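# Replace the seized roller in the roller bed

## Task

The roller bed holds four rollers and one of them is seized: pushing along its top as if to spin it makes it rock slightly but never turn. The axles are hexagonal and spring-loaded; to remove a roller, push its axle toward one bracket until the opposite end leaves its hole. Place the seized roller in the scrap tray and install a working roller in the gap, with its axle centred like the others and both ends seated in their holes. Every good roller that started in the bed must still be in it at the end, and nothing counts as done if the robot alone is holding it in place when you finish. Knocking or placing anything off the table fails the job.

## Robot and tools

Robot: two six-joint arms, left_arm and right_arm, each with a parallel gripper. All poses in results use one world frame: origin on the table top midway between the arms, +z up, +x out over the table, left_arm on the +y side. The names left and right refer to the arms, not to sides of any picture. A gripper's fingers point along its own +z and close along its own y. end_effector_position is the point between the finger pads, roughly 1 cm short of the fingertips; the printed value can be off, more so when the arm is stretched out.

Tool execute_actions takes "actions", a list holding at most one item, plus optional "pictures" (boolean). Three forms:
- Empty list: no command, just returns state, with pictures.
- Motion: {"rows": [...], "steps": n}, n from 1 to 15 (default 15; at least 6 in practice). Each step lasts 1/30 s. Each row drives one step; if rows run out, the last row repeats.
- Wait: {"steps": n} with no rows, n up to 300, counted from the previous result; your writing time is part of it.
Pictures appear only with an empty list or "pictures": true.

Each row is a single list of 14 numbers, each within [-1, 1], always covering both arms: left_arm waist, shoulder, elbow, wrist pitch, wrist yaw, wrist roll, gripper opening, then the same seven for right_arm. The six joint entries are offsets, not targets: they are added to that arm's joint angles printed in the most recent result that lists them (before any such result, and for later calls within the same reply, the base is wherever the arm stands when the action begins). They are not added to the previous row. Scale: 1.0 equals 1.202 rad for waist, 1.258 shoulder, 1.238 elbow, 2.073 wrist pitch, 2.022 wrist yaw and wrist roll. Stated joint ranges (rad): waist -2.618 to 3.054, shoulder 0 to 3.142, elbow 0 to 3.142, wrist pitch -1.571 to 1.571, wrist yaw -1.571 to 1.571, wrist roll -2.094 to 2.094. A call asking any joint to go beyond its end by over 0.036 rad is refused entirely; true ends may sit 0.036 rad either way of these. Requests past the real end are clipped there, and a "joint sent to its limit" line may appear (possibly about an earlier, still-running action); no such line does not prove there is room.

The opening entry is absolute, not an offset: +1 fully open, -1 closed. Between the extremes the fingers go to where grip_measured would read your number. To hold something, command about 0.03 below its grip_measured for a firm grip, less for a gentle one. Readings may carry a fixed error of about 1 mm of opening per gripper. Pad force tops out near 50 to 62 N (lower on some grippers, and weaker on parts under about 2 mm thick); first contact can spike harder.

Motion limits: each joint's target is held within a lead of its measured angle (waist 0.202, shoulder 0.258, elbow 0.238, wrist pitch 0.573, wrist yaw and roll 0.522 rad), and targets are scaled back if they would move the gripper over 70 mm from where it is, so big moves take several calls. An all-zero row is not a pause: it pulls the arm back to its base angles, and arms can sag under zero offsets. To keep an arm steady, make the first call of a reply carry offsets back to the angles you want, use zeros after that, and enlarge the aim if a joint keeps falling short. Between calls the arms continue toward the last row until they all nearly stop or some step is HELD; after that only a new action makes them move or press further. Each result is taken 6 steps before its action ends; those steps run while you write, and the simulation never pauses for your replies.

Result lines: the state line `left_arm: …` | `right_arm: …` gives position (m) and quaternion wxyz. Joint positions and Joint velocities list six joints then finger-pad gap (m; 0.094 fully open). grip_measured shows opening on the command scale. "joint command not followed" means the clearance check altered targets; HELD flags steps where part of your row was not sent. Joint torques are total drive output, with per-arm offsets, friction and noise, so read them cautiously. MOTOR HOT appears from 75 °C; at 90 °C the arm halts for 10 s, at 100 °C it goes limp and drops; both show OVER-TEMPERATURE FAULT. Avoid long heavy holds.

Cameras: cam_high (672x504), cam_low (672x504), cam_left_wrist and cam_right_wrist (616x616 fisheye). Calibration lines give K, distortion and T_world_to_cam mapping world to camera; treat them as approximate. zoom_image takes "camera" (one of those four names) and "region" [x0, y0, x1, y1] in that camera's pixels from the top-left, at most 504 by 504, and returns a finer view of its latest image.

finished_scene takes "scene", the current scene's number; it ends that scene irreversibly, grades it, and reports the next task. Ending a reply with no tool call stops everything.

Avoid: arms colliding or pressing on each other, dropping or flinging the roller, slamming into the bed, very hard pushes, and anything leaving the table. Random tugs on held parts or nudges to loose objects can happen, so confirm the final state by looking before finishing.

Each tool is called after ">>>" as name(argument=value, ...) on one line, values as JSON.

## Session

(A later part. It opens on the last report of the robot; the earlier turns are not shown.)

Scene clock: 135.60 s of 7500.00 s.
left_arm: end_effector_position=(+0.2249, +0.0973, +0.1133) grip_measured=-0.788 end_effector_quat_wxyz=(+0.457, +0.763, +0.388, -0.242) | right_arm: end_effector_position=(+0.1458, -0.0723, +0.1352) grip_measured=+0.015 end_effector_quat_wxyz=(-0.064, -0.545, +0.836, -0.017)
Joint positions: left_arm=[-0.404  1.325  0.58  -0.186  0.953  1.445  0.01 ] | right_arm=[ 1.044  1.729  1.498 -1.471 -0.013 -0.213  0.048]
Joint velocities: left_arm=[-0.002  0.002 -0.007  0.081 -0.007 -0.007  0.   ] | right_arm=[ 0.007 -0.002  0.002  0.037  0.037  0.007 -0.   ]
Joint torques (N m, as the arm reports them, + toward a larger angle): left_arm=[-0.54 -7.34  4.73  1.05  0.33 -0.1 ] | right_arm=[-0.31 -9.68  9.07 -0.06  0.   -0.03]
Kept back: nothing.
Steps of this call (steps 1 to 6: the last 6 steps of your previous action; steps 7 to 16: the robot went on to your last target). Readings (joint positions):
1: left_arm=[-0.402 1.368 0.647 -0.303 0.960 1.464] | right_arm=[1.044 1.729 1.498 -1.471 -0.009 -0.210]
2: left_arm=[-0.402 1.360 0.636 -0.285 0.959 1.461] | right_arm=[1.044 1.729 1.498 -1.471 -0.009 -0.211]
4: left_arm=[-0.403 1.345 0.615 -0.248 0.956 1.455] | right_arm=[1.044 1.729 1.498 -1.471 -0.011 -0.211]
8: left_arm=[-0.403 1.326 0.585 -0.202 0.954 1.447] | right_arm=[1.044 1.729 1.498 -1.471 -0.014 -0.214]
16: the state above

>>> execute_actions(actions=[{"rows": [[-0.005,-0.014,-0.010,0.000,0.005,-0.003,-0.72,-0.004,-0.040,0.020,-0.008,0.0,0.0,-0.02],[-0.002,-0.006,0.002,-0.004,0.008,0.000,-0.58,-0.004,-0.040,0.020,-0.008,0.0,0.0,-0.02],[0.001,0.002,0.012,-0.012,0.012,0.006,-0.44,-0.004,-0.040,0.020,-0.008,0.0,0.0,-0.02],[0.005,0.010,0.022,-0.024,0.016,0.016,-0.32,-0.004,-0.040,0.020,-0.008,0.0,0.0,-0.02],[0.011,0.016,0.030,-0.039,0.020,0.031,-0.32,-0.004,-0.040,0.020,-0.008,0.0,0.0,-0.02],[0.020,0.023,0.040,-0.056,0.024,0.049,-0.32,-0.004,-0.040,0.020,-0.008,0.0,0.0,-0.02],[0.031,0.032,0.052,-0.074,0.028,0.068,-0.32,-0.004,-0.040,0.020,-0.008,0.0,0.0,-0.02],[0.043,0.041,0.065,-0.092,0.032,0.088,-0.32,-0.004,-0.040,0.020,-0.008,0.0,0.0,-0.02],[0.055,0.051,0.079,-0.110,0.036,0.107,-0.32,-0.004,-0.040,0.020,-0.008,0.0,0.0,-0.02],[0.067,0.060,0.092,-0.127,0.039,0.126,-0.32,-0.004,-0.040,0.020,-0.008,0.0,0.0,-0.02],[0.079,0.069,0.105,-0.142,0.042,0.142,-0.32,-0.004,-0.040,0.020,-0.008,0.0,0.0,-0.02],[0.089,0.077,0.116,-0.154,0.045,0.155,-0.32,-0.004,-0.040,0.020,-0.008,0.0,0.0,-0.02],[0.097,0.084,0.125,-0.162,0.047,0.163,-0.32,-0.004,-0.040,0.020,-0.008,0.0,0.0,-0.02],[0.103,0.089,0.132,-0.165,0.0475,0.167,-0.32,-0.004,-0.040,0.020,-0.008,0.0,0.0,-0.02],[0.107,0.0915,0.136,-0.1655,0.0475,0.167,-0.32,-0.004,-0.040,0.020,-0.008,0.0,0.0,-0.02]], "steps": 15}])

>>> execute_actions(actions=[{"steps": 20}], pictures=true)

>>> zoom_image(camera="cam_left_wrist", region=[260, 250, 400, 380])

Scene clock: 137.60 s of 7500.00 s.
left_arm: end_effector_position=(+0.2260, +0.1032, +0.1125) grip_measured=-0.323 end_effector_quat_wxyz=(+0.450, +0.772, +0.377, -0.246) | right_arm: end_effector_position=(+0.1458, -0.0724, +0.1352) grip_measured=+0.015 end_effector_quat_wxyz=(-0.064, -0.545, +0.836, -0.018)
Joint positions: left_arm=[-0.374  1.353  0.62  -0.284  0.979  1.546  0.032] | right_arm=[ 1.044  1.729  1.498 -1.471 -0.013 -0.213  0.048]
Joint velocities: left_arm=[ 0.379  0.315  0.457 -0.813  0.125  0.813  0.   ] | right_arm=[-0.002 -0.017 -0.007 -0.007 -0.022 -0.037 -0.   ]
Joint torques (N m, as the arm reports them, + toward a larger angle): left_arm=[ 0.76 -4.17  8.69  0.89  0.53 -0.05] | right_arm=[-0.3  -9.64  9.08 -0.06  0.   -0.01]
Steps of this call (steps 1 to 15: the robot went on to your last target; steps 16 to 51: nothing new was sent; steps 52 to 60: the first 9 steps of this action). Readings (joint positions):
52: left_arm=[-0.404 1.325 0.580 -0.184 0.953 1.445] | right_arm=[1.044 1.729 1.498 -1.471 -0.013 -0.213]
53: left_arm=[-0.404 1.325 0.580 -0.184 0.953 1.445] | right_arm=[1.044 1.729 1.498 -1.471 -0.013 -0.213]
55: left_arm=[-0.404 1.325 0.580 -0.188 0.954 1.452] | right_arm=[1.044 1.729 1.498 -1.471 -0.013 -0.213]
59: left_arm=[-0.386 1.342 0.605 -0.258 0.973 1.519] | right_arm=[1.044 1.729 1.498 -1.471 -0.013 -0.213]
60: the state above

Scene clock: 138.27 s of 7500.00 s.
left_arm: end_effector_position=(+0.2374, +0.1211, +0.1144) grip_measured=-0.323 end_effector_quat_wxyz=(+0.442, +0.783, +0.360, -0.248) | right_arm: end_effector_position=(+0.1458, -0.0724, +0.1352) grip_measured=+0.015 end_effector_quat_wxyz=(-0.064, -0.545, +0.836, -0.018)
Joint positions: left_arm=[-0.281  1.425  0.721 -0.502  1.023  1.779  0.032] | right_arm=[ 1.044  1.729  1.498 -1.471 -0.013 -0.213  0.048]
Joint velocities: left_arm=[-0.002 -0.012 -0.007 -0.022 -0.022  0.081 -0.   ] | right_arm=[ 0.007 -0.027 -0.007 -0.051 -0.066 -0.066  0.001]
Joint torques (N m, as the arm reports them, + toward a larger angle): left_arm=[ 0.18 -4.83  7.94  0.54  0.66 -0.01] | right_arm=[-0.32 -9.65  9.1  -0.06  0.01 -0.01]
Kept back: nothing.
Steps of this call (steps 1 to 6: the last 6 steps of your previous action; steps 7 to 20: the robot went on to your last target). Readings (joint positions):
1: left_arm=[-0.359 1.365 0.636 -0.311 0.984 1.575] | right_arm=[1.044 1.729 1.498 -1.471 -0.013 -0.213]
2: left_arm=[-0.344 1.378 0.653 -0.339 0.990 1.605] | right_arm=[1.044 1.729 1.498 -1.471 -0.013 -0.213]
4: left_arm=[-0.315 1.400 0.685 -0.391 1.000 1.662] | right_arm=[1.044 1.729 1.498 -1.471 -0.013 -0.213]
8: left_arm=[-0.283 1.425 0.719 -0.453 1.012 1.733] | right_arm=[1.044 1.729 1.498 -1.471 -0.013 -0.213]
20: the state above
camera_calibration (this result's frames):
cam_left_wrist: T_world_to_cam=[[-0.55901, 0.382056, -0.735894, 0.175587], [0.724351, 0.656931, -0.209181, -0.201044], [0.403513, -0.649981, -0.643974, 0.159572], [0, 0, 0, 1]] pos_world=[0.179393, 0.168707, 0.189919]
cam_right_wrist: T_world_to_cam=[[0.955296, -0.294608, 0.0248318, -0.168454], [-0.201622, -0.587739, 0.783525, -0.0903837], [-0.216238, -0.753505, -0.620864, 0.167279], [0, 0, 0, 1]] pos_world=[0.178872, 0.0232956, 0.178858]

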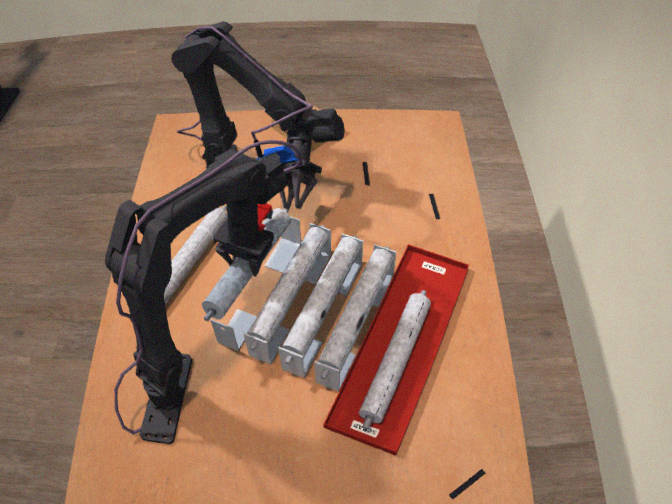

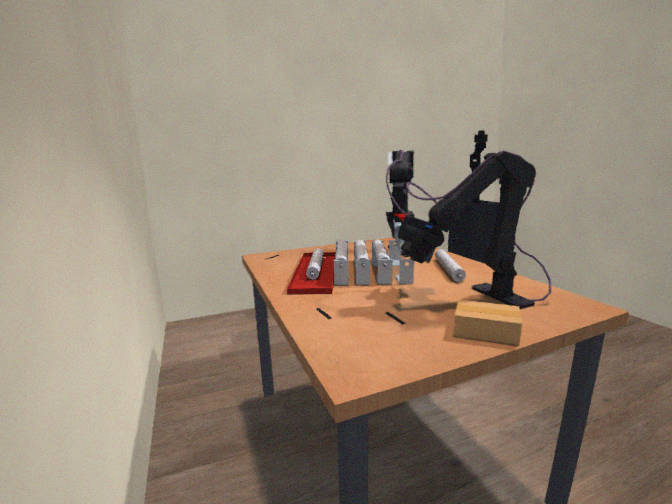

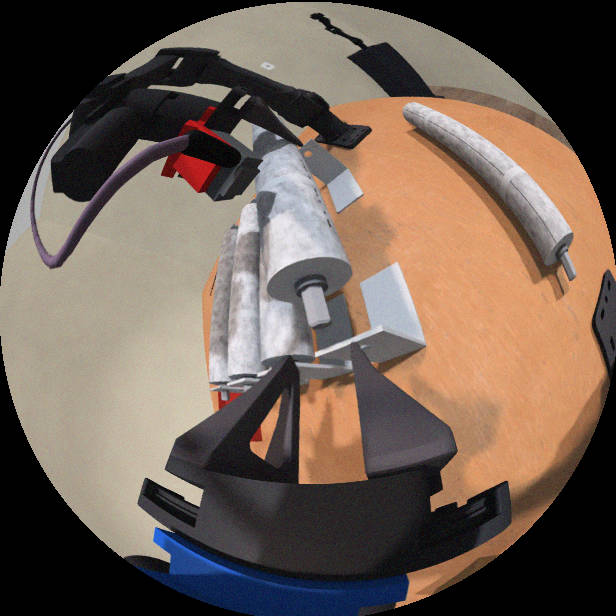

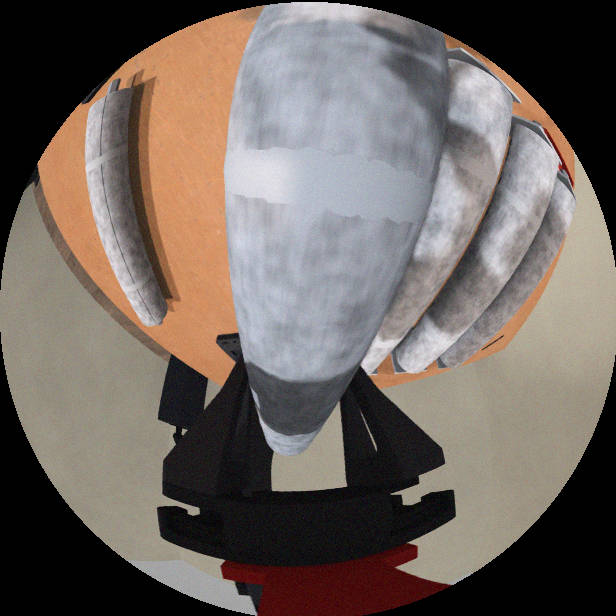

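Region (260, 250, 400, 380) of cam_left_wrist's 616x616 image, scaled by 3.600, with more detail than that image has; it fills the top 468 rows of this view, and the rest is white.

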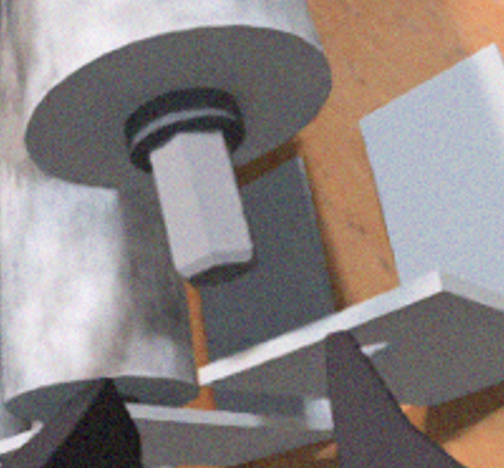

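>>> execute_actions(actions=[{"rows": [[0.004,0.012,0.010,-0.004,0.011,0.001,-0.32,-0.004,-0.034,0.016,-0.005,0.002,0.001,-0.02],[0.004,0.013,-0.004,0.003,0.011,0.001,-0.32,-0.004,-0.027,0.012,-0.002,0.004,0.002,-0.02],[0.004,0.016,-0.016,0.011,0.011,0.001,-0.32,-0.004,-0.021,0.007,0.002,0.005,0.003,-0.02],[0.004,0.021,-0.024,0.021,0.011,0.001,-0.32,-0.004,-0.016,0.001,0.006,0.006,0.004,-0.02],[0.004,0.028,-0.032,0.031,0.011,0.001,-0.32,-0.004,-0.013,-0.006,0.011,0.007,0.0045,-0.02],[0.004,0.035,-0.041,0.042,0.011,0.001,-0.32,-0.004,-0.010,-0.014,0.017,0.007,0.0045,-0.02],[0.004,0.043,-0.050,0.052,0.011,0.001,-0.32,-0.004,-0.007,-0.022,0.023,0.007,0.0045,-0.02],[0.004,0.051,-0.058,0.062,0.011,0.001,-0.32,-0.004,-0.004,-0.030,0.029,0.007,0.0045,-0.02],[0.004,0.059,-0.067,0.071,0.011,0.001,-0.32,-0.004,-0.001,-0.038,0.035,0.007,0.0045,-0.02],[0.004,0.066,-0.075,0.079,0.011,0.001,-0.32,-0.004,0.002,-0.046,0.040,0.007,0.0045,-0.02],[0.004,0.072,-0.081,0.085,0.011,0.001,-0.32,-0.004,0.005,-0.053,0.044,0.007,0.0045,-0.02],[0.004,0.077,-0.087,0.089,0.011,0.001,-0.32,-0.004,0.007,-0.059,0.048,0.007,0.0045,-0.02],[0.004,0.081,-0.091,0.092,0.011,0.001,-0.32,-0.004,0.009,-0.063,0.051,0.007,0.0045,-0.02],[0.004,0.084,-0.094,0.0926,0.011,0.001,-0.32,-0.004,0.010,-0.066,0.052,0.007,0.0045,-0.02],[0.004,0.086,-0.096,0.0926,0.011,0.001,-0.32,-0.004,0.011,-0.068,0.053,0.007,0.0045,-0.02]], "steps": 15}])

>>> execute_actions(actions=[{"steps": 22}], pictures=true)

>>> zoom_image(camera="cam_left_wrist", region=[260, 260, 380, 380])

Scene clock: 140.73 s of 7500.00 s.
left_arm: end_effector_position=(+0.2399, +0.1201, +0.1005) grip_measured=-0.323 end_effector_quat_wxyz=(+0.447, +0.784, +0.355, -0.243) | right_arm: end_effector_position=(+0.1475, -0.0726, +0.1267) grip_measured=+0.015 end_effector_quat_wxyz=(-0.062, -0.544, +0.836, -0.021)
Joint positions: left_arm=[-0.281  1.462  0.683 -0.414  1.025  1.783  0.032] | right_arm=[ 1.044  1.732  1.467 -1.437 -0.004 -0.211  0.048]
Joint velocities: left_arm=[ 0.002  0.339 -0.349  0.462 -0.022  0.066  0.001] | right_arm=[ 0.007  0.085 -0.291  0.242 -0.037 -0.066 -0.001]
Joint torques (N m, as the arm reports them, + toward a larger angle): left_arm=[ 0.26 -4.82  4.3   0.61  0.62 -0.06] | right_arm=[-0.3  -7.08  7.    0.09  0.04  0.03]
Steps of this call (steps 1 to 30: the robot went on to your last target; steps 31 to 65: nothing new was sent; steps 66 to 74: the first 9 steps of this action). Readings (joint positions):
66: left_arm=[-0.281 1.425 0.721 -0.505 1.023 1.783] | right_arm=[1.044 1.729 1.498 -1.471 -0.012 -0.213]
67: left_arm=[-0.281 1.425 0.721 -0.504 1.023 1.783] | right_arm=[1.044 1.729 1.498 -1.471 -0.012 -0.213]
69: left_arm=[-0.281 1.426 0.721 -0.493 1.023 1.783] | right_arm=[1.044 1.729 1.498 -1.470 -0.010 -0.212]
73: left_arm=[-0.281 1.451 0.695 -0.430 1.025 1.783] | right_arm=[1.044 1.730 1.477 -1.446 -0.005 -0.211]
74: the state above

Scene clock: 141.47 s of 7500.00 s.
left_arm: end_effector_position=(+0.2355, +0.1215, +0.0749) grip_measured=-0.323 end_effector_quat_wxyz=(+0.442, +0.783, +0.359, -0.249) | right_arm: end_effector_position=(+0.1490, -0.0712, +0.0988) grip_measured=+0.015 end_effector_quat_wxyz=(-0.074, -0.543, +0.836, -0.027)
Joint positions: left_arm=[-0.281  1.522  0.619 -0.307  1.025  1.783  0.032] | right_arm=[ 1.044  1.774  1.402 -1.357 -0.003 -0.21   0.048]
Joint velocities: left_arm=[-0.002 -0.012 -0.007 -0.037 -0.007  0.007 -0.   ] | right_arm=[-0.017  0.002  0.012 -0.022  0.022 -0.007 -0.001]
Joint torques (N m, as the arm reports them, + toward a larger angle): left_arm=[ 0.32 -5.63  4.24  0.72  0.59 -0.05] | right_arm=[-0.32 -8.72  7.9   0.01  0.05  0.05]
Kept back: nothing.
Steps of this call (steps 1 to 6: the last 6 steps of your previous action; steps 7 to 22: the robot went on to your last target). Readings (joint positions):
1: left_arm=[-0.281 1.473 0.671 -0.398 1.025 1.783] | right_arm=[1.044 1.735 1.457 -1.428 -0.004 -0.211]
2: left_arm=[-0.281 1.485 0.659 -0.383 1.025 1.783] | right_arm=[1.044 1.740 1.447 -1.418 -0.004 -0.210]
4: left_arm=[-0.281 1.505 0.638 -0.359 1.025 1.783] | right_arm=[1.044 1.752 1.427 -1.401 -0.003 -0.210]
8: left_arm=[-0.281 1.521 0.620 -0.334 1.025 1.783] | right_arm=[1.044 1.771 1.404 -1.377 -0.003 -0.210]
22: the state above
camera_calibration (this result's frames):
cam_left_wrist: T_world_to_cam=[[-0.558467, 0.382408, -0.736125, 0.145185], [0.725864, 0.654836, -0.210503, -0.208203], [0.401543, -0.651885, -0.64328, 0.13572], [0, 0, 0, 1]] pos_world=[0.177711, 0.169292, 0.150353]
cam_right_wrist: T_world_to_cam=[[0.955019, -0.295366, 0.026412, -0.170375], [-0.197072, -0.565592, 0.800792, -0.0613273], [-0.221588, -0.769977, -0.59836, 0.1437], [0, 0, 0, 1]] pos_world=[0.182468, 0.0256365, 0.139595]

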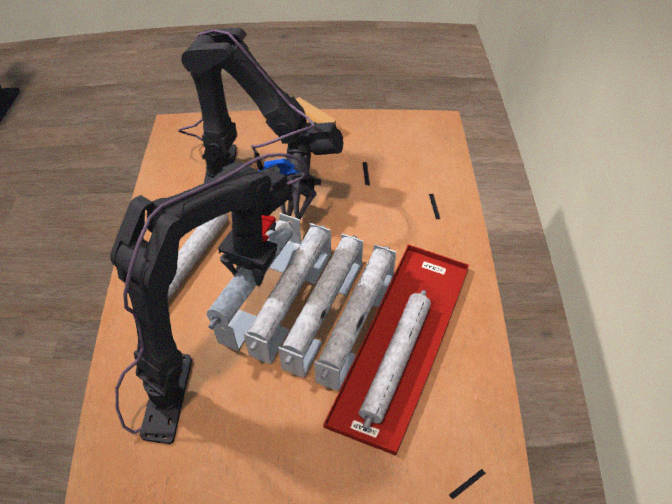

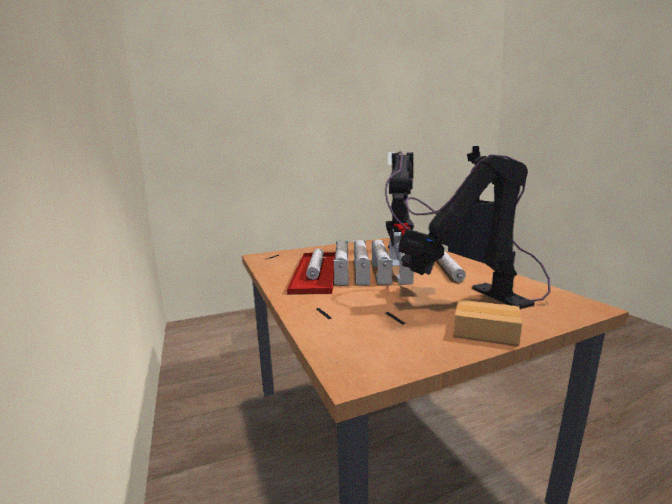

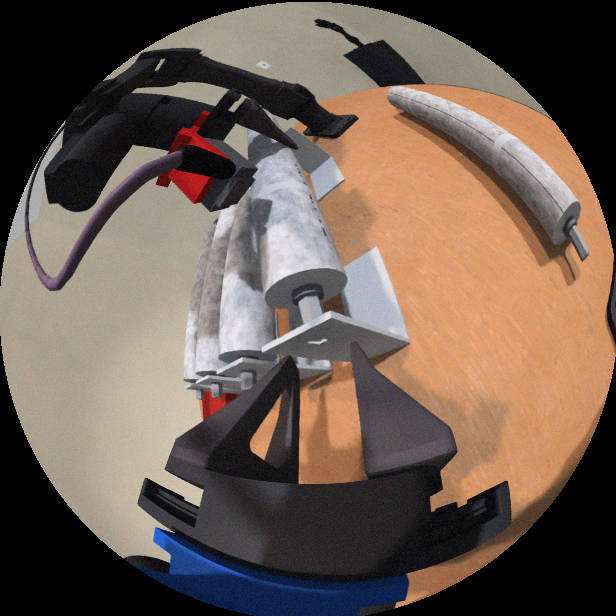

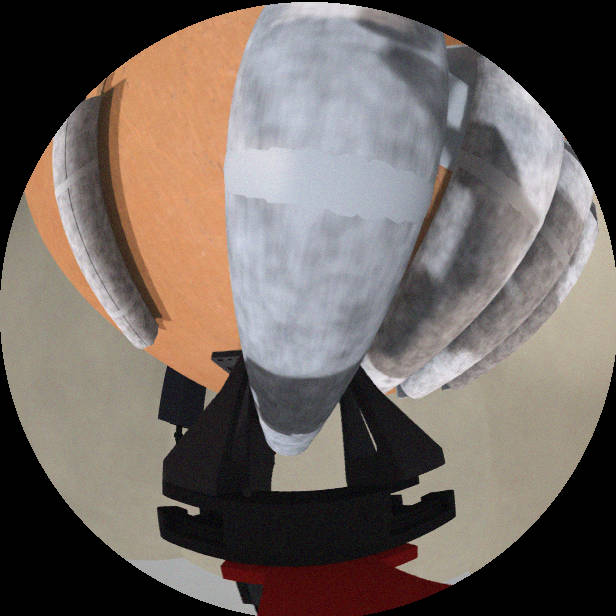

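Region (260, 260, 380, 380) of cam_left_wrist's 616x616 image, scaled by 4.200, with more detail than that image has.

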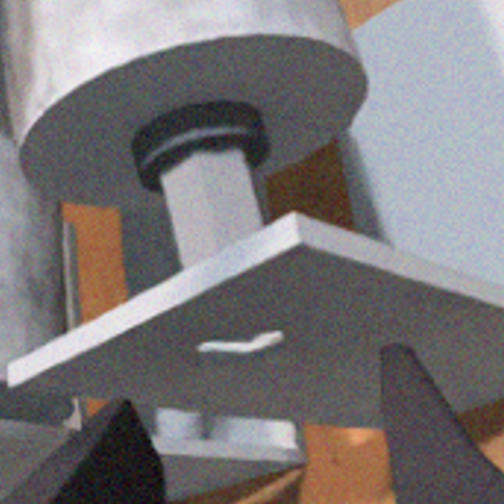

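>>> execute_actions(actions=[{"rows": [[0.004,0.009,-0.014,-0.002,0.010,0.0,-0.32,-0.002,-0.023,0.016,0.000,0.002,0.003,-0.02],[0.004,0.009,-0.014,-0.002,0.010,0.0,-0.32,0.000,-0.021,0.023,0.002,0.002,0.003,-0.02],[0.004,0.009,-0.014,-0.002,0.010,0.0,-0.32,0.002,-0.019,0.030,0.004,0.002,0.003,-0.02],[0.004,0.009,-0.014,-0.002,0.010,0.0,-0.32,0.004,-0.017,0.037,0.005,0.002,0.003,-0.02],[0.004,0.009,-0.014,-0.002,0.010,0.0,-0.32,0.005,-0.016,0.043,0.005,0.002,0.003,-0.02],[0.004,0.009,-0.014,-0.002,0.010,0.0,-0.32,0.006,-0.015,0.048,0.005,0.002,0.003,-0.02],[0.004,0.009,-0.014,-0.002,0.010,0.0,-0.32,0.007,-0.014,0.052,0.005,0.002,0.004,-0.02],[0.004,0.009,-0.014,-0.002,0.010,0.0,-0.32,0.007,-0.013,0.055,0.005,0.002,0.004,-0.02],[0.004,0.009,-0.014,-0.002,0.010,0.0,-0.32,0.008,-0.011,0.057,0.005,0.002,0.004,-0.02],[0.004,0.009,-0.014,-0.002,0.010,0.0,-0.32,0.008,-0.009,0.059,0.005,0.002,0.004,-0.02],[0.004,0.009,-0.014,-0.002,0.010,0.0,-0.32,0.009,-0.007,0.061,0.005,0.002,0.005,-0.02],[0.004,0.009,-0.014,-0.002,0.010,0.0,-0.32,0.009,-0.005,0.063,0.005,0.002,0.005,-0.02],[0.004,0.009,-0.014,-0.002,0.010,0.0,-0.32,0.009,-0.004,0.065,0.005,0.002,0.005,-0.02],[0.004,0.009,-0.014,-0.002,0.010,0.0,-0.32,0.010,-0.003,0.066,0.005,0.002,0.005,-0.02],[0.004,0.009,-0.014,-0.002,0.010,0.0,-0.32,0.010,-0.003,0.067,0.005,0.002,0.005,-0.02]], "steps": 15}])

>>> execute_actions(actions=[{"steps": 16}], pictures=true)

>>> zoom_image(camera="cam_left_wrist", region=[260, 260, 380, 380])

Scene clock: 143.77 s of 7500.00 s.
left_arm: end_effector_position=(+0.2357, +0.1214, +0.0749) grip_measured=-0.323 end_effector_quat_wxyz=(+0.442, +0.783, +0.359, -0.248) | right_arm: end_effector_position=(+0.1504, -0.0693, +0.0985) grip_measured=+0.015 end_effector_quat_wxyz=(-0.070, -0.543, +0.836, -0.025)
Joint positions: left_arm=[-0.281  1.522  0.619 -0.306  1.025  1.783  0.032] | right_arm=[ 1.044  1.774  1.402 -1.348 -0.003 -0.209  0.048]
Joint velocities: left_arm=[-0.012 -0.007  0.002 -0.051  0.037  0.007 -0.   ] | right_arm=[ 0.017  0.007  0.007 -0.022  0.037 -0.066 -0.   ]
Joint torques (N m, as the arm reports them, + toward a larger angle): left_arm=[ 0.47 -5.57  4.46  0.69  0.59 -0.01] | right_arm=[ 0.69 -7.72 12.93  0.08  0.05  0.05]
Steps of this call (steps 1 to 15: the robot went on to your last target; steps 16 to 60: nothing new was sent; steps 61 to 69: the first 9 steps of this action). Readings (joint positions):
61: left_arm=[-0.281 1.522 0.619 -0.306 1.025 1.783] | right_arm=[1.044 1.774 1.402 -1.357 -0.003 -0.210]
62: left_arm=[-0.281 1.522 0.619 -0.306 1.025 1.783] | right_arm=[1.044 1.774 1.402 -1.356 -0.003 -0.210]
64: left_arm=[-0.281 1.522 0.619 -0.306 1.025 1.783] | right_arm=[1.044 1.774 1.402 -1.354 -0.003 -0.209]
68: left_arm=[-0.281 1.522 0.619 -0.306 1.025 1.783] | right_arm=[1.044 1.774 1.402 -1.348 -0.003 -0.209]
69: the state above

Scene clock: 144.30 s of 7500.00 s.
left_arm: end_effector_position=(+0.2357, +0.1214, +0.0749) grip_measured=-0.323 end_effector_quat_wxyz=(+0.442, +0.783, +0.359, -0.248) | right_arm: end_effector_position=(+0.1529, -0.0642, +0.0978) grip_measured=+0.015 end_effector_quat_wxyz=(-0.069, -0.544, +0.836, -0.026)
Joint positions: left_arm=[-0.281  1.522  0.619 -0.306  1.025  1.783  0.032] | right_arm=[ 1.048  1.794  1.424 -1.348 -0.001 -0.206  0.048]
Joint velocities: left_arm=[ 0.007 -0.012 -0.002  0.037 -0.11  -0.037 -0.   ] | right_arm=[ 0.002 -0.022 -0.002 -0.066 -0.022  0.022  0.   ]
Joint torques (N m, as the arm reports them, + toward a larger angle): left_arm=[ 0.5  -5.47  4.18  0.66  0.59 -0.11] | right_arm=[ 0.56 -8.47 12.1   0.09  0.04  0.05]
Kept back: nothing.
Steps of this call (steps 1 to 6: the last 6 steps of your previous action; steps 7 to 16: the robot went on to your last target). Readings (joint positions):
1: left_arm=[-0.281 1.522 0.619 -0.306 1.025 1.783] | right_arm=[1.044 1.775 1.404 -1.348 -0.003 -0.209]
2: left_arm=[-0.281 1.522 0.619 -0.306 1.025 1.783] | right_arm=[1.044 1.777 1.408 -1.349 -0.002 -0.208]
4: left_arm=[-0.281 1.522 0.619 -0.306 1.025 1.783] | right_arm=[1.045 1.785 1.417 -1.349 -0.001 -0.207]
8: left_arm=[-0.281 1.522 0.619 -0.306 1.025 1.783] | right_arm=[1.048 1.793 1.423 -1.348 -0.001 -0.206]
16: the state above
camera_calibration (this result's frames):
cam_left_wrist: T_world_to_cam=[[-0.557929, 0.382245, -0.736617, 0.145222], [0.726017, 0.654789, -0.210118, -0.208312], [0.402012, -0.652027, -0.642842, 0.135555], [0, 0, 0, 1]] pos_world=[0.177767, 0.169275, 0.150344]
cam_right_wrist: T_world_to_cam=[[0.954869, -0.295313, 0.0318561, -0.172491], [-0.203286, -0.571551, 0.794987, -0.0546522], [-0.216563, -0.765584, -0.60579, 0.149517], [0, 0, 0, 1]] pos_world=[0.185976, 0.0322923, 0.139518]

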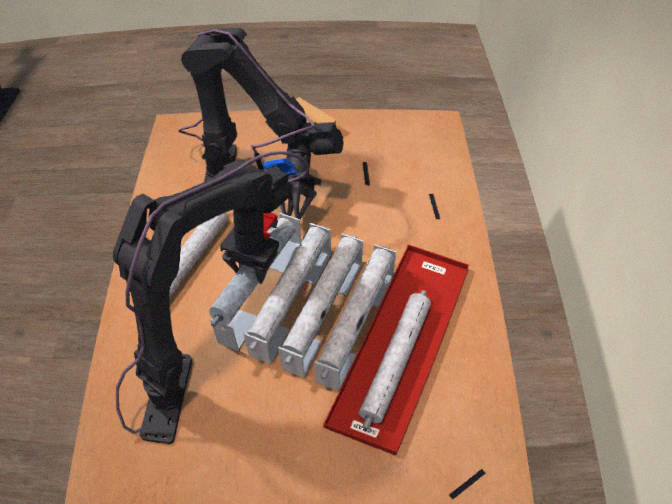

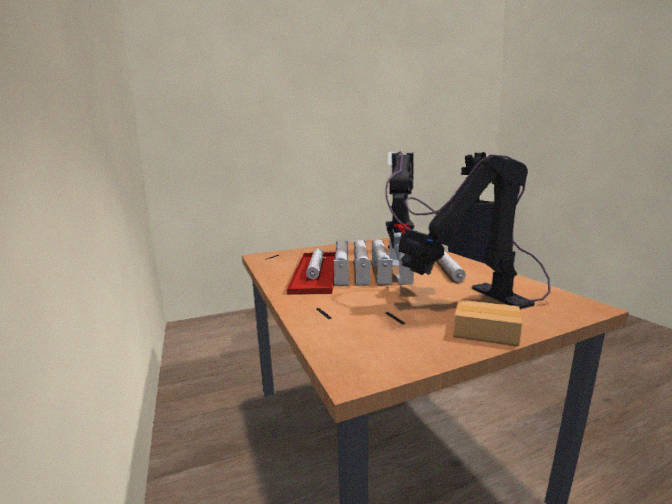

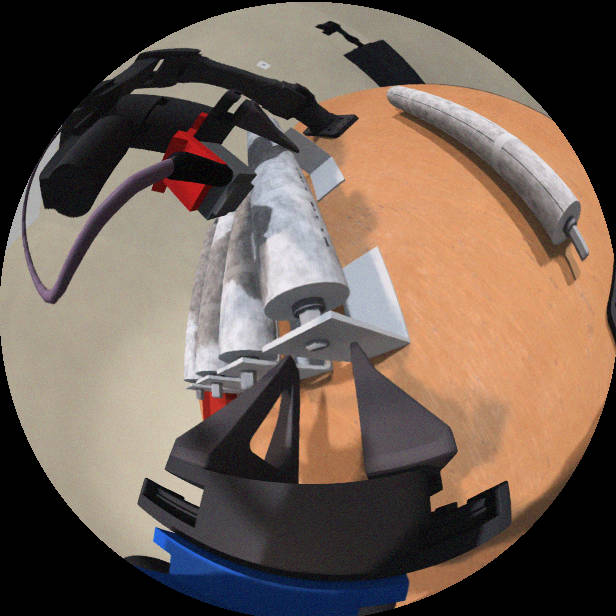

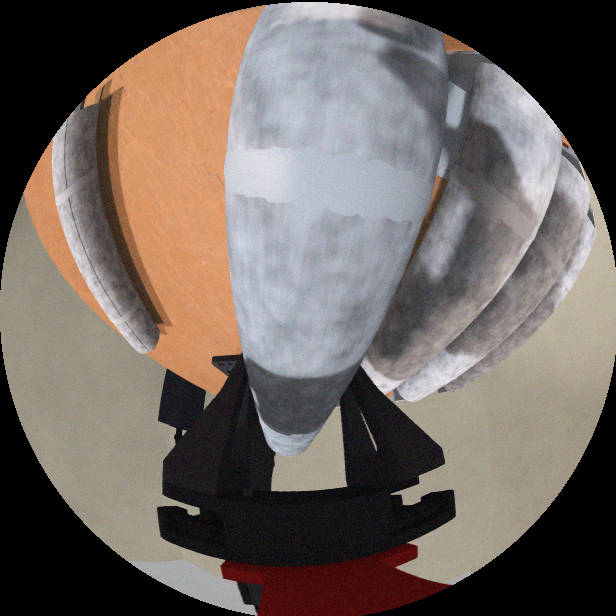

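Region (260, 260, 380, 380) of cam_left_wrist's 616x616 image, scaled by 4.200, with more detail than that image has.

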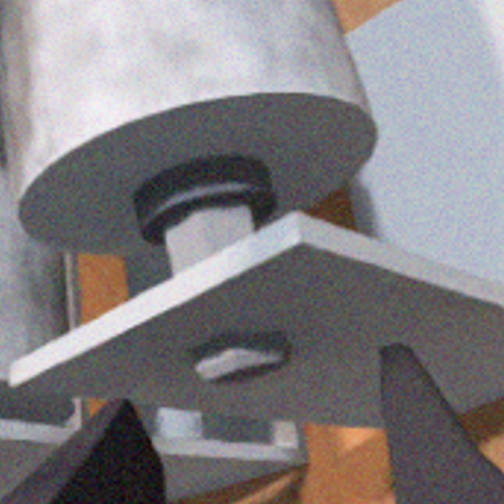

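>>> execute_actions(actions=[{"rows": [[0.004,0.009,-0.014,-0.002,0.010,0.0,-0.32,0.007,-0.016,0.052,0.001,0.001,0.003,-0.02],[0.004,0.009,-0.014,-0.002,0.010,0.0,-0.32,0.008,-0.013,0.055,0.001,0.001,0.004,-0.02],[0.004,0.009,-0.014,-0.002,0.010,0.0,-0.32,0.009,-0.010,0.058,0.002,0.001,0.004,-0.02],[0.004,0.009,-0.014,-0.002,0.010,0.0,-0.32,0.010,-0.007,0.061,0.002,0.001,0.005,-0.02],[0.004,0.009,-0.014,-0.002,0.010,0.0,-0.32,0.010,-0.004,0.064,0.003,0.001,0.005,-0.02],[0.004,0.009,-0.014,-0.002,0.010,0.0,-0.32,0.011,-0.001,0.067,0.003,0.001,0.006,-0.02],[0.004,0.009,-0.014,-0.002,0.010,0.0,-0.32,0.012,0.002,0.070,0.0035,0.001,0.006,-0.02],[0.004,0.009,-0.014,-0.002,0.010,0.0,-0.32,0.012,0.005,0.073,0.004,0.001,0.0065,-0.02],[0.004,0.009,-0.014,-0.002,0.010,0.0,-0.32,0.013,0.008,0.075,0.004,0.001,0.007,-0.02],[0.004,0.009,-0.014,-0.002,0.010,0.0,-0.32,0.0135,0.010,0.077,0.0045,0.001,0.0075,-0.02],[0.004,0.009,-0.014,-0.002,0.010,0.0,-0.32,0.014,0.012,0.079,0.0045,0.001,0.0077,-0.02],[0.004,0.009,-0.014,-0.002,0.010,0.0,-0.32,0.0146,0.0135,0.080,0.0045,0.001,0.0077,-0.02],[0.004,0.009,-0.014,-0.002,0.010,0.0,-0.32,0.0146,0.0143,0.081,0.0045,0.001,0.0077,-0.02]], "steps": 13}])

>>> execute_actions(actions=[{"steps": 12}])

Scene clock: 145.60 s of 7500.00 s.
left_arm: end_effector_position=(+0.2357, +0.1214, +0.0749) grip_measured=-0.323 end_effector_quat_wxyz=(+0.442, +0.783, +0.359, -0.248) | right_arm: end_effector_position=(+0.1545, -0.0602, +0.0974) grip_measured=+0.015 end_effector_quat_wxyz=(-0.068, -0.544, +0.836, -0.027)
Joint positions: left_arm=[-0.281  1.522  0.619 -0.306  1.025  1.783  0.032] | right_arm=[ 1.052  1.809  1.442 -1.35  -0.    -0.202  0.048]
Joint velocities: left_arm=[-0.017 -0.007  0.002 -0.037 -0.081 -0.037 -0.   ] | right_arm=[ 0.042  0.149  0.134 -0.007 -0.022  0.022 -0.001]
Joint torques (N m, as the arm reports them, + toward a larger angle): left_arm=[ 0.21 -5.57  4.2   0.69  0.61 -0.02] | right_arm=[ 0.65 -8.56 11.88  0.16  0.02  0.01]
Steps of this call (steps 1 to 15: the robot went on to your last target; steps 16 to 32: nothing new was sent; steps 33 to 39: the first 7 steps of this action). Readings (joint positions):
33: left_arm=[-0.281 1.522 0.619 -0.306 1.025 1.783] | right_arm=[1.048 1.794 1.424 -1.348 -0.001 -0.206]
34: left_arm=[-0.281 1.522 0.619 -0.306 1.025 1.783] | right_arm=[1.048 1.794 1.424 -1.348 -0.001 -0.206]
36: left_arm=[-0.281 1.522 0.619 -0.306 1.025 1.783] | right_arm=[1.049 1.796 1.427 -1.350 -0.001 -0.204]
39: the state above

Scene clock: 146.00 s of 7500.00 s.
left_arm: end_effector_position=(+0.2357, +0.1214, +0.0749) grip_measured=-0.323 end_effector_quat_wxyz=(+0.442, +0.783, +0.359, -0.248) | right_arm: end_effector_position=(+0.1578, -0.0527, +0.0944) grip_measured=+0.015 end_effector_quat_wxyz=(-0.065, -0.543, +0.836, -0.026)
Joint positions: left_arm=[-0.281  1.522  0.619 -0.306  1.025  1.783  0.032] | right_arm=[ 1.057  1.836  1.464 -1.34   0.    -0.195  0.048]
Joint velocities: left_arm=[ 0.017  0.002  0.002 -0.081 -0.022 -0.022 -0.   ] | right_arm=[ 0.012 -0.007 -0.002  0.022  0.022  0.037  0.   ]
Joint torques (N m, as the arm reports them, + toward a larger angle): left_arm=[ 0.19 -5.5   4.13  0.67  0.64 -0.05] | right_arm=[ 0.57 -8.89 11.95  0.12  0.02  0.03]
Kept back: nothing.
Steps of this call (steps 1 to 6: the last 6 steps of your previous action; steps 7 to 12: the robot went on to your last target). Readings (joint positions):
1: left_arm=[-0.281 1.522 0.619 -0.306 1.025 1.783] | right_arm=[1.053 1.815 1.447 -1.350 0.000 -0.201]
2: left_arm=[-0.281 1.522 0.619 -0.306 1.025 1.783] | right_arm=[1.053 1.819 1.451 -1.350 0.000 -0.199]
4: left_arm=[-0.281 1.522 0.619 -0.306 1.025 1.783] | right_arm=[1.055 1.827 1.457 -1.346 0.000 -0.198]
8: left_arm=[-0.281 1.522 0.619 -0.306 1.025 1.783] | right_arm=[1.057 1.835 1.464 -1.340 0.000 -0.196]
12: the state above

>>> execute_actions(actions=[{"rows": [[0.004,0.009,-0.014,-0.002,0.010,0.0,-0.32,0.006,-0.027,0.036,0.001,0.0,0.002,-0.02],[0.004,0.009,-0.014,-0.002,0.010,0.0,-0.32,0.006,-0.035,0.023,0.002,0.0,0.002,-0.02],[0.004,0.009,-0.014,-0.002,0.010,0.0,-0.32,0.006,-0.042,0.011,0.005,0.0,0.002,-0.02],[0.004,0.009,-0.014,-0.002,0.010,0.0,-0.32,0.006,-0.046,0.002,0.009,0.0,0.002,-0.02],[0.004,0.009,-0.014,-0.002,0.010,0.0,-0.32,0.006,-0.049,-0.005,0.014,0.0,0.002,-0.02],[0.004,0.009,-0.014,-0.002,0.010,0.0,-0.32,0.006,-0.052,-0.012,0.019,0.0,0.002,-0.02],[0.004,0.009,-0.014,-0.002,0.010,0.0,-0.32,0.006,-0.056,-0.019,0.024,0.0,0.002,-0.02],[0.004,0.009,-0.014,-0.002,0.010,0.0,-0.32,0.006,-0.059,-0.026,0.029,0.0,0.002,-0.02],[0.004,0.009,-0.014,-0.002,0.010,0.0,-0.32,0.006,-0.063,-0.034,0.034,0.0,0.002,-0.02],[0.004,0.009,-0.014,-0.002,0.010,0.0,-0.36,0.006,-0.066,-0.041,0.038,0.0,0.002,-0.02],[0.004,0.009,-0.014,-0.002,0.010,0.0,-0.40,0.006,-0.069,-0.048,0.042,0.0,0.002,-0.02],[0.004,0.009,-0.014,-0.002,0.010,0.0,-0.44,0.006,-0.072,-0.054,0.044,0.0,0.002,-0.02],[0.004,0.009,-0.014,-0.002,0.010,0.0,-0.48,0.006,-0.074,-0.058,0.045,0.0,0.002,-0.02],[0.004,0.009,-0.014,-0.002,0.010,0.0,-0.50,0.006,-0.076,-0.061,0.045,0.0,0.002,-0.02],[0.004,0.009,-0.014,-0.002,0.010,0.0,-0.50,0.006,-0.077,-0.063,0.045,0.0,0.002,-0.02]], "steps": 15}])

>>> execute_actions(actions=[{"steps": 16}], pictures=true)

>>> zoom_image(camera="cam_left_wrist", region=[260, 280, 380, 400])

Scene clock: 147.33 s of 7500.00 s.
left_arm: end_effector_position=(+0.2357, +0.1214, +0.0749) grip_measured=-0.323 end_effector_quat_wxyz=(+0.442, +0.783, +0.359, -0.248) | right_arm: end_effector_position=(+0.1577, -0.0529, +0.0906) grip_measured=+0.015 end_effector_quat_wxyz=(-0.058, -0.544, +0.837, -0.023)
Joint positions: left_arm=[-0.281  1.522  0.619 -0.306  1.025  1.783  0.032] | right_arm=[ 1.057  1.822  1.434 -1.308  0.    -0.195  0.048]
Joint velocities: left_arm=[ 0.012  0.007  0.012  0.051 -0.037 -0.066 -0.001] | right_arm=[ 0.007 -0.139 -0.256  0.212  0.037 -0.051  0.   ]
Joint torques (N m, as the arm reports them, + toward a larger angle): left_arm=[ 0.17 -5.41  4.16  0.71  0.58  0.03] | right_arm=[  0.54 -10.91   7.21   0.09   0.02   0.03]
Steps of this call (steps 1 to 30: the robot went on to your last target; step 31: nothing new was sent; steps 32 to 40: the first 9 steps of this action). Readings (joint positions):
32: left_arm=[-0.281 1.522 0.619 -0.306 1.025 1.783] | right_arm=[1.057 1.836 1.464 -1.340 0.000 -0.195]
33: left_arm=[-0.281 1.522 0.619 -0.306 1.025 1.783] | right_arm=[1.057 1.836 1.464 -1.340 0.000 -0.195]
35: left_arm=[-0.281 1.522 0.619 -0.306 1.025 1.783] | right_arm=[1.057 1.836 1.464 -1.340 0.000 -0.195]
39: left_arm=[-0.281 1.522 0.619 -0.306 1.025 1.783] | right_arm=[1.057 1.827 1.442 -1.317 0.000 -0.195]
40: the state above

Scene clock: 147.87 s of 7500.00 s.
left_arm: end_effector_position=(+0.2357, +0.1214, +0.0749) grip_measured=-0.497 end_effector_quat_wxyz=(+0.442, +0.783, +0.359, -0.248) | right_arm: end_effector_position=(+0.1576, -0.0530, +0.0853) grip_measured=+0.015 end_effector_quat_wxyz=(-0.044, -0.544, +0.838, -0.018)
Joint positions: left_arm=[-0.281  1.522  0.619 -0.306  1.025  1.783  0.024] | right_arm=[ 1.057  1.796  1.383 -1.252  0.    -0.195  0.048]
Joint velocities: left_arm=[-0.002 -0.012 -0.007  0.051 -0.022  0.066 -0.   ] | right_arm=[ 0.002  0.012  0.022  0.007  0.022  0.007 -0.001]
Joint torques (N m, as the arm reports them, + toward a larger angle): left_arm=[ 0.14 -5.79  4.24  0.69  0.6  -0.01] | right_arm=[  0.53 -10.61   7.27   0.21   0.03   0.03]
Kept back: nothing.
Steps of this call (steps 1 to 6: the last 6 steps of your previous action; steps 7 to 16: the robot went on to your last target). Readings (joint positions):
1: left_arm=[-0.281 1.522 0.619 -0.306 1.025 1.783] | right_arm=[1.057 1.818 1.425 -1.298 0.000 -0.195]
2: left_arm=[-0.281 1.522 0.619 -0.306 1.025 1.783] | right_arm=[1.057 1.813 1.417 -1.289 0.000 -0.195]
4: left_arm=[-0.281 1.522 0.619 -0.306 1.025 1.783] | right_arm=[1.057 1.805 1.401 -1.273 0.000 -0.195]
8: left_arm=[-0.281 1.522 0.619 -0.306 1.025 1.783] | right_arm=[1.057 1.796 1.385 -1.256 0.000 -0.195]
16: the state above
camera_calibration (this result's frames):
cam_left_wrist: T_world_to_cam=[[-0.557929, 0.382245, -0.736617, 0.145222], [0.726017, 0.654789, -0.210118, -0.208312], [0.402012, -0.652027, -0.642842, 0.135555], [0, 0, 0, 1]] pos_world=[0.177767, 0.169275, 0.150344]
cam_right_wrist: T_world_to_cam=[[0.953357, -0.297567, 0.0506436, -0.17481], [-0.22908, -0.604023, 0.763334, -0.032302], [-0.196553, -0.739331, -0.644016, 0.15311], [0, 0, 0, 1]] pos_world=[0.189351, 0.0416704, 0.132116]

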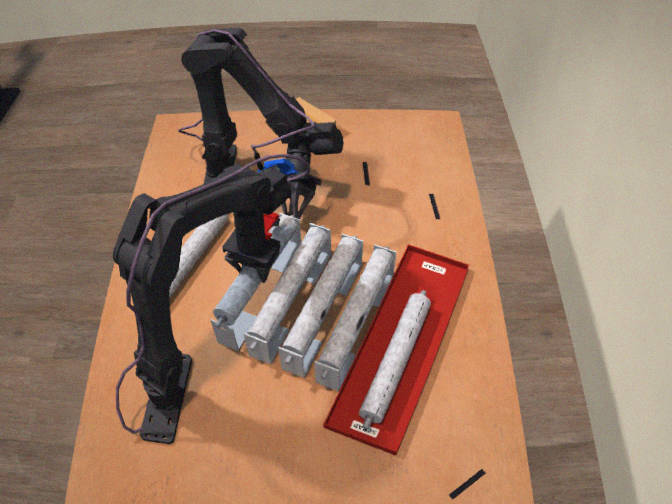

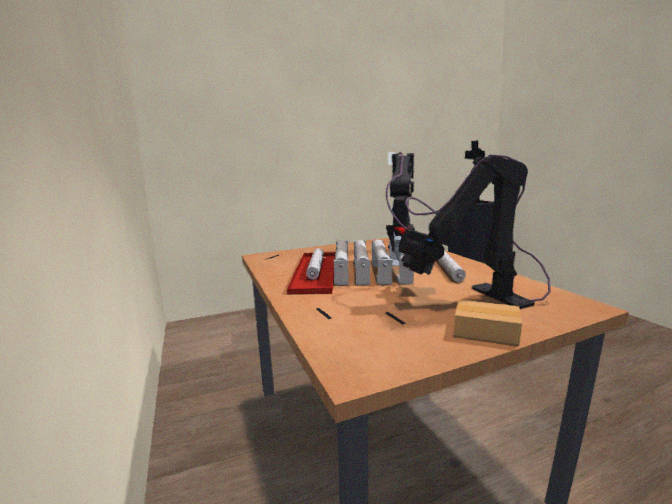

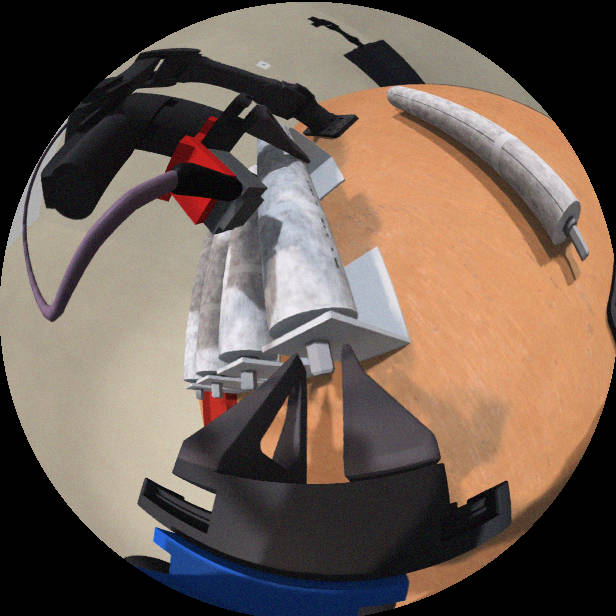

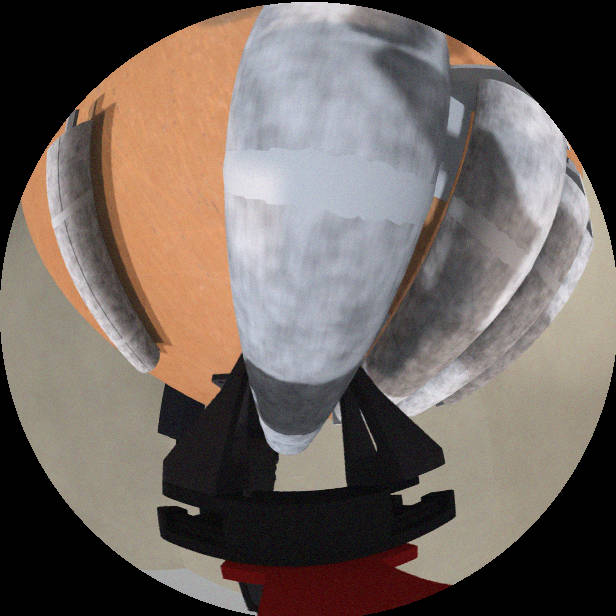

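Region (260, 280, 380, 400) of cam_left_wrist's 616x616 image, scaled by 4.200, with more detail than that image has.

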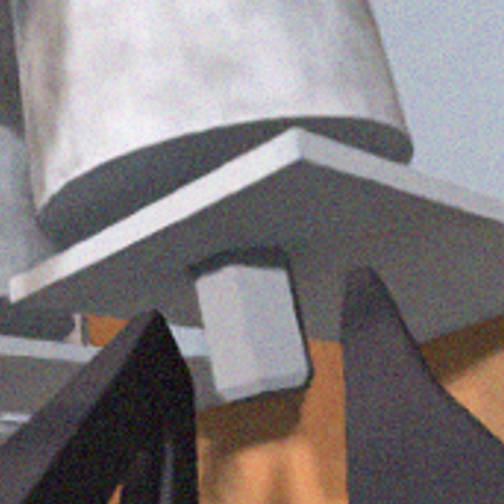

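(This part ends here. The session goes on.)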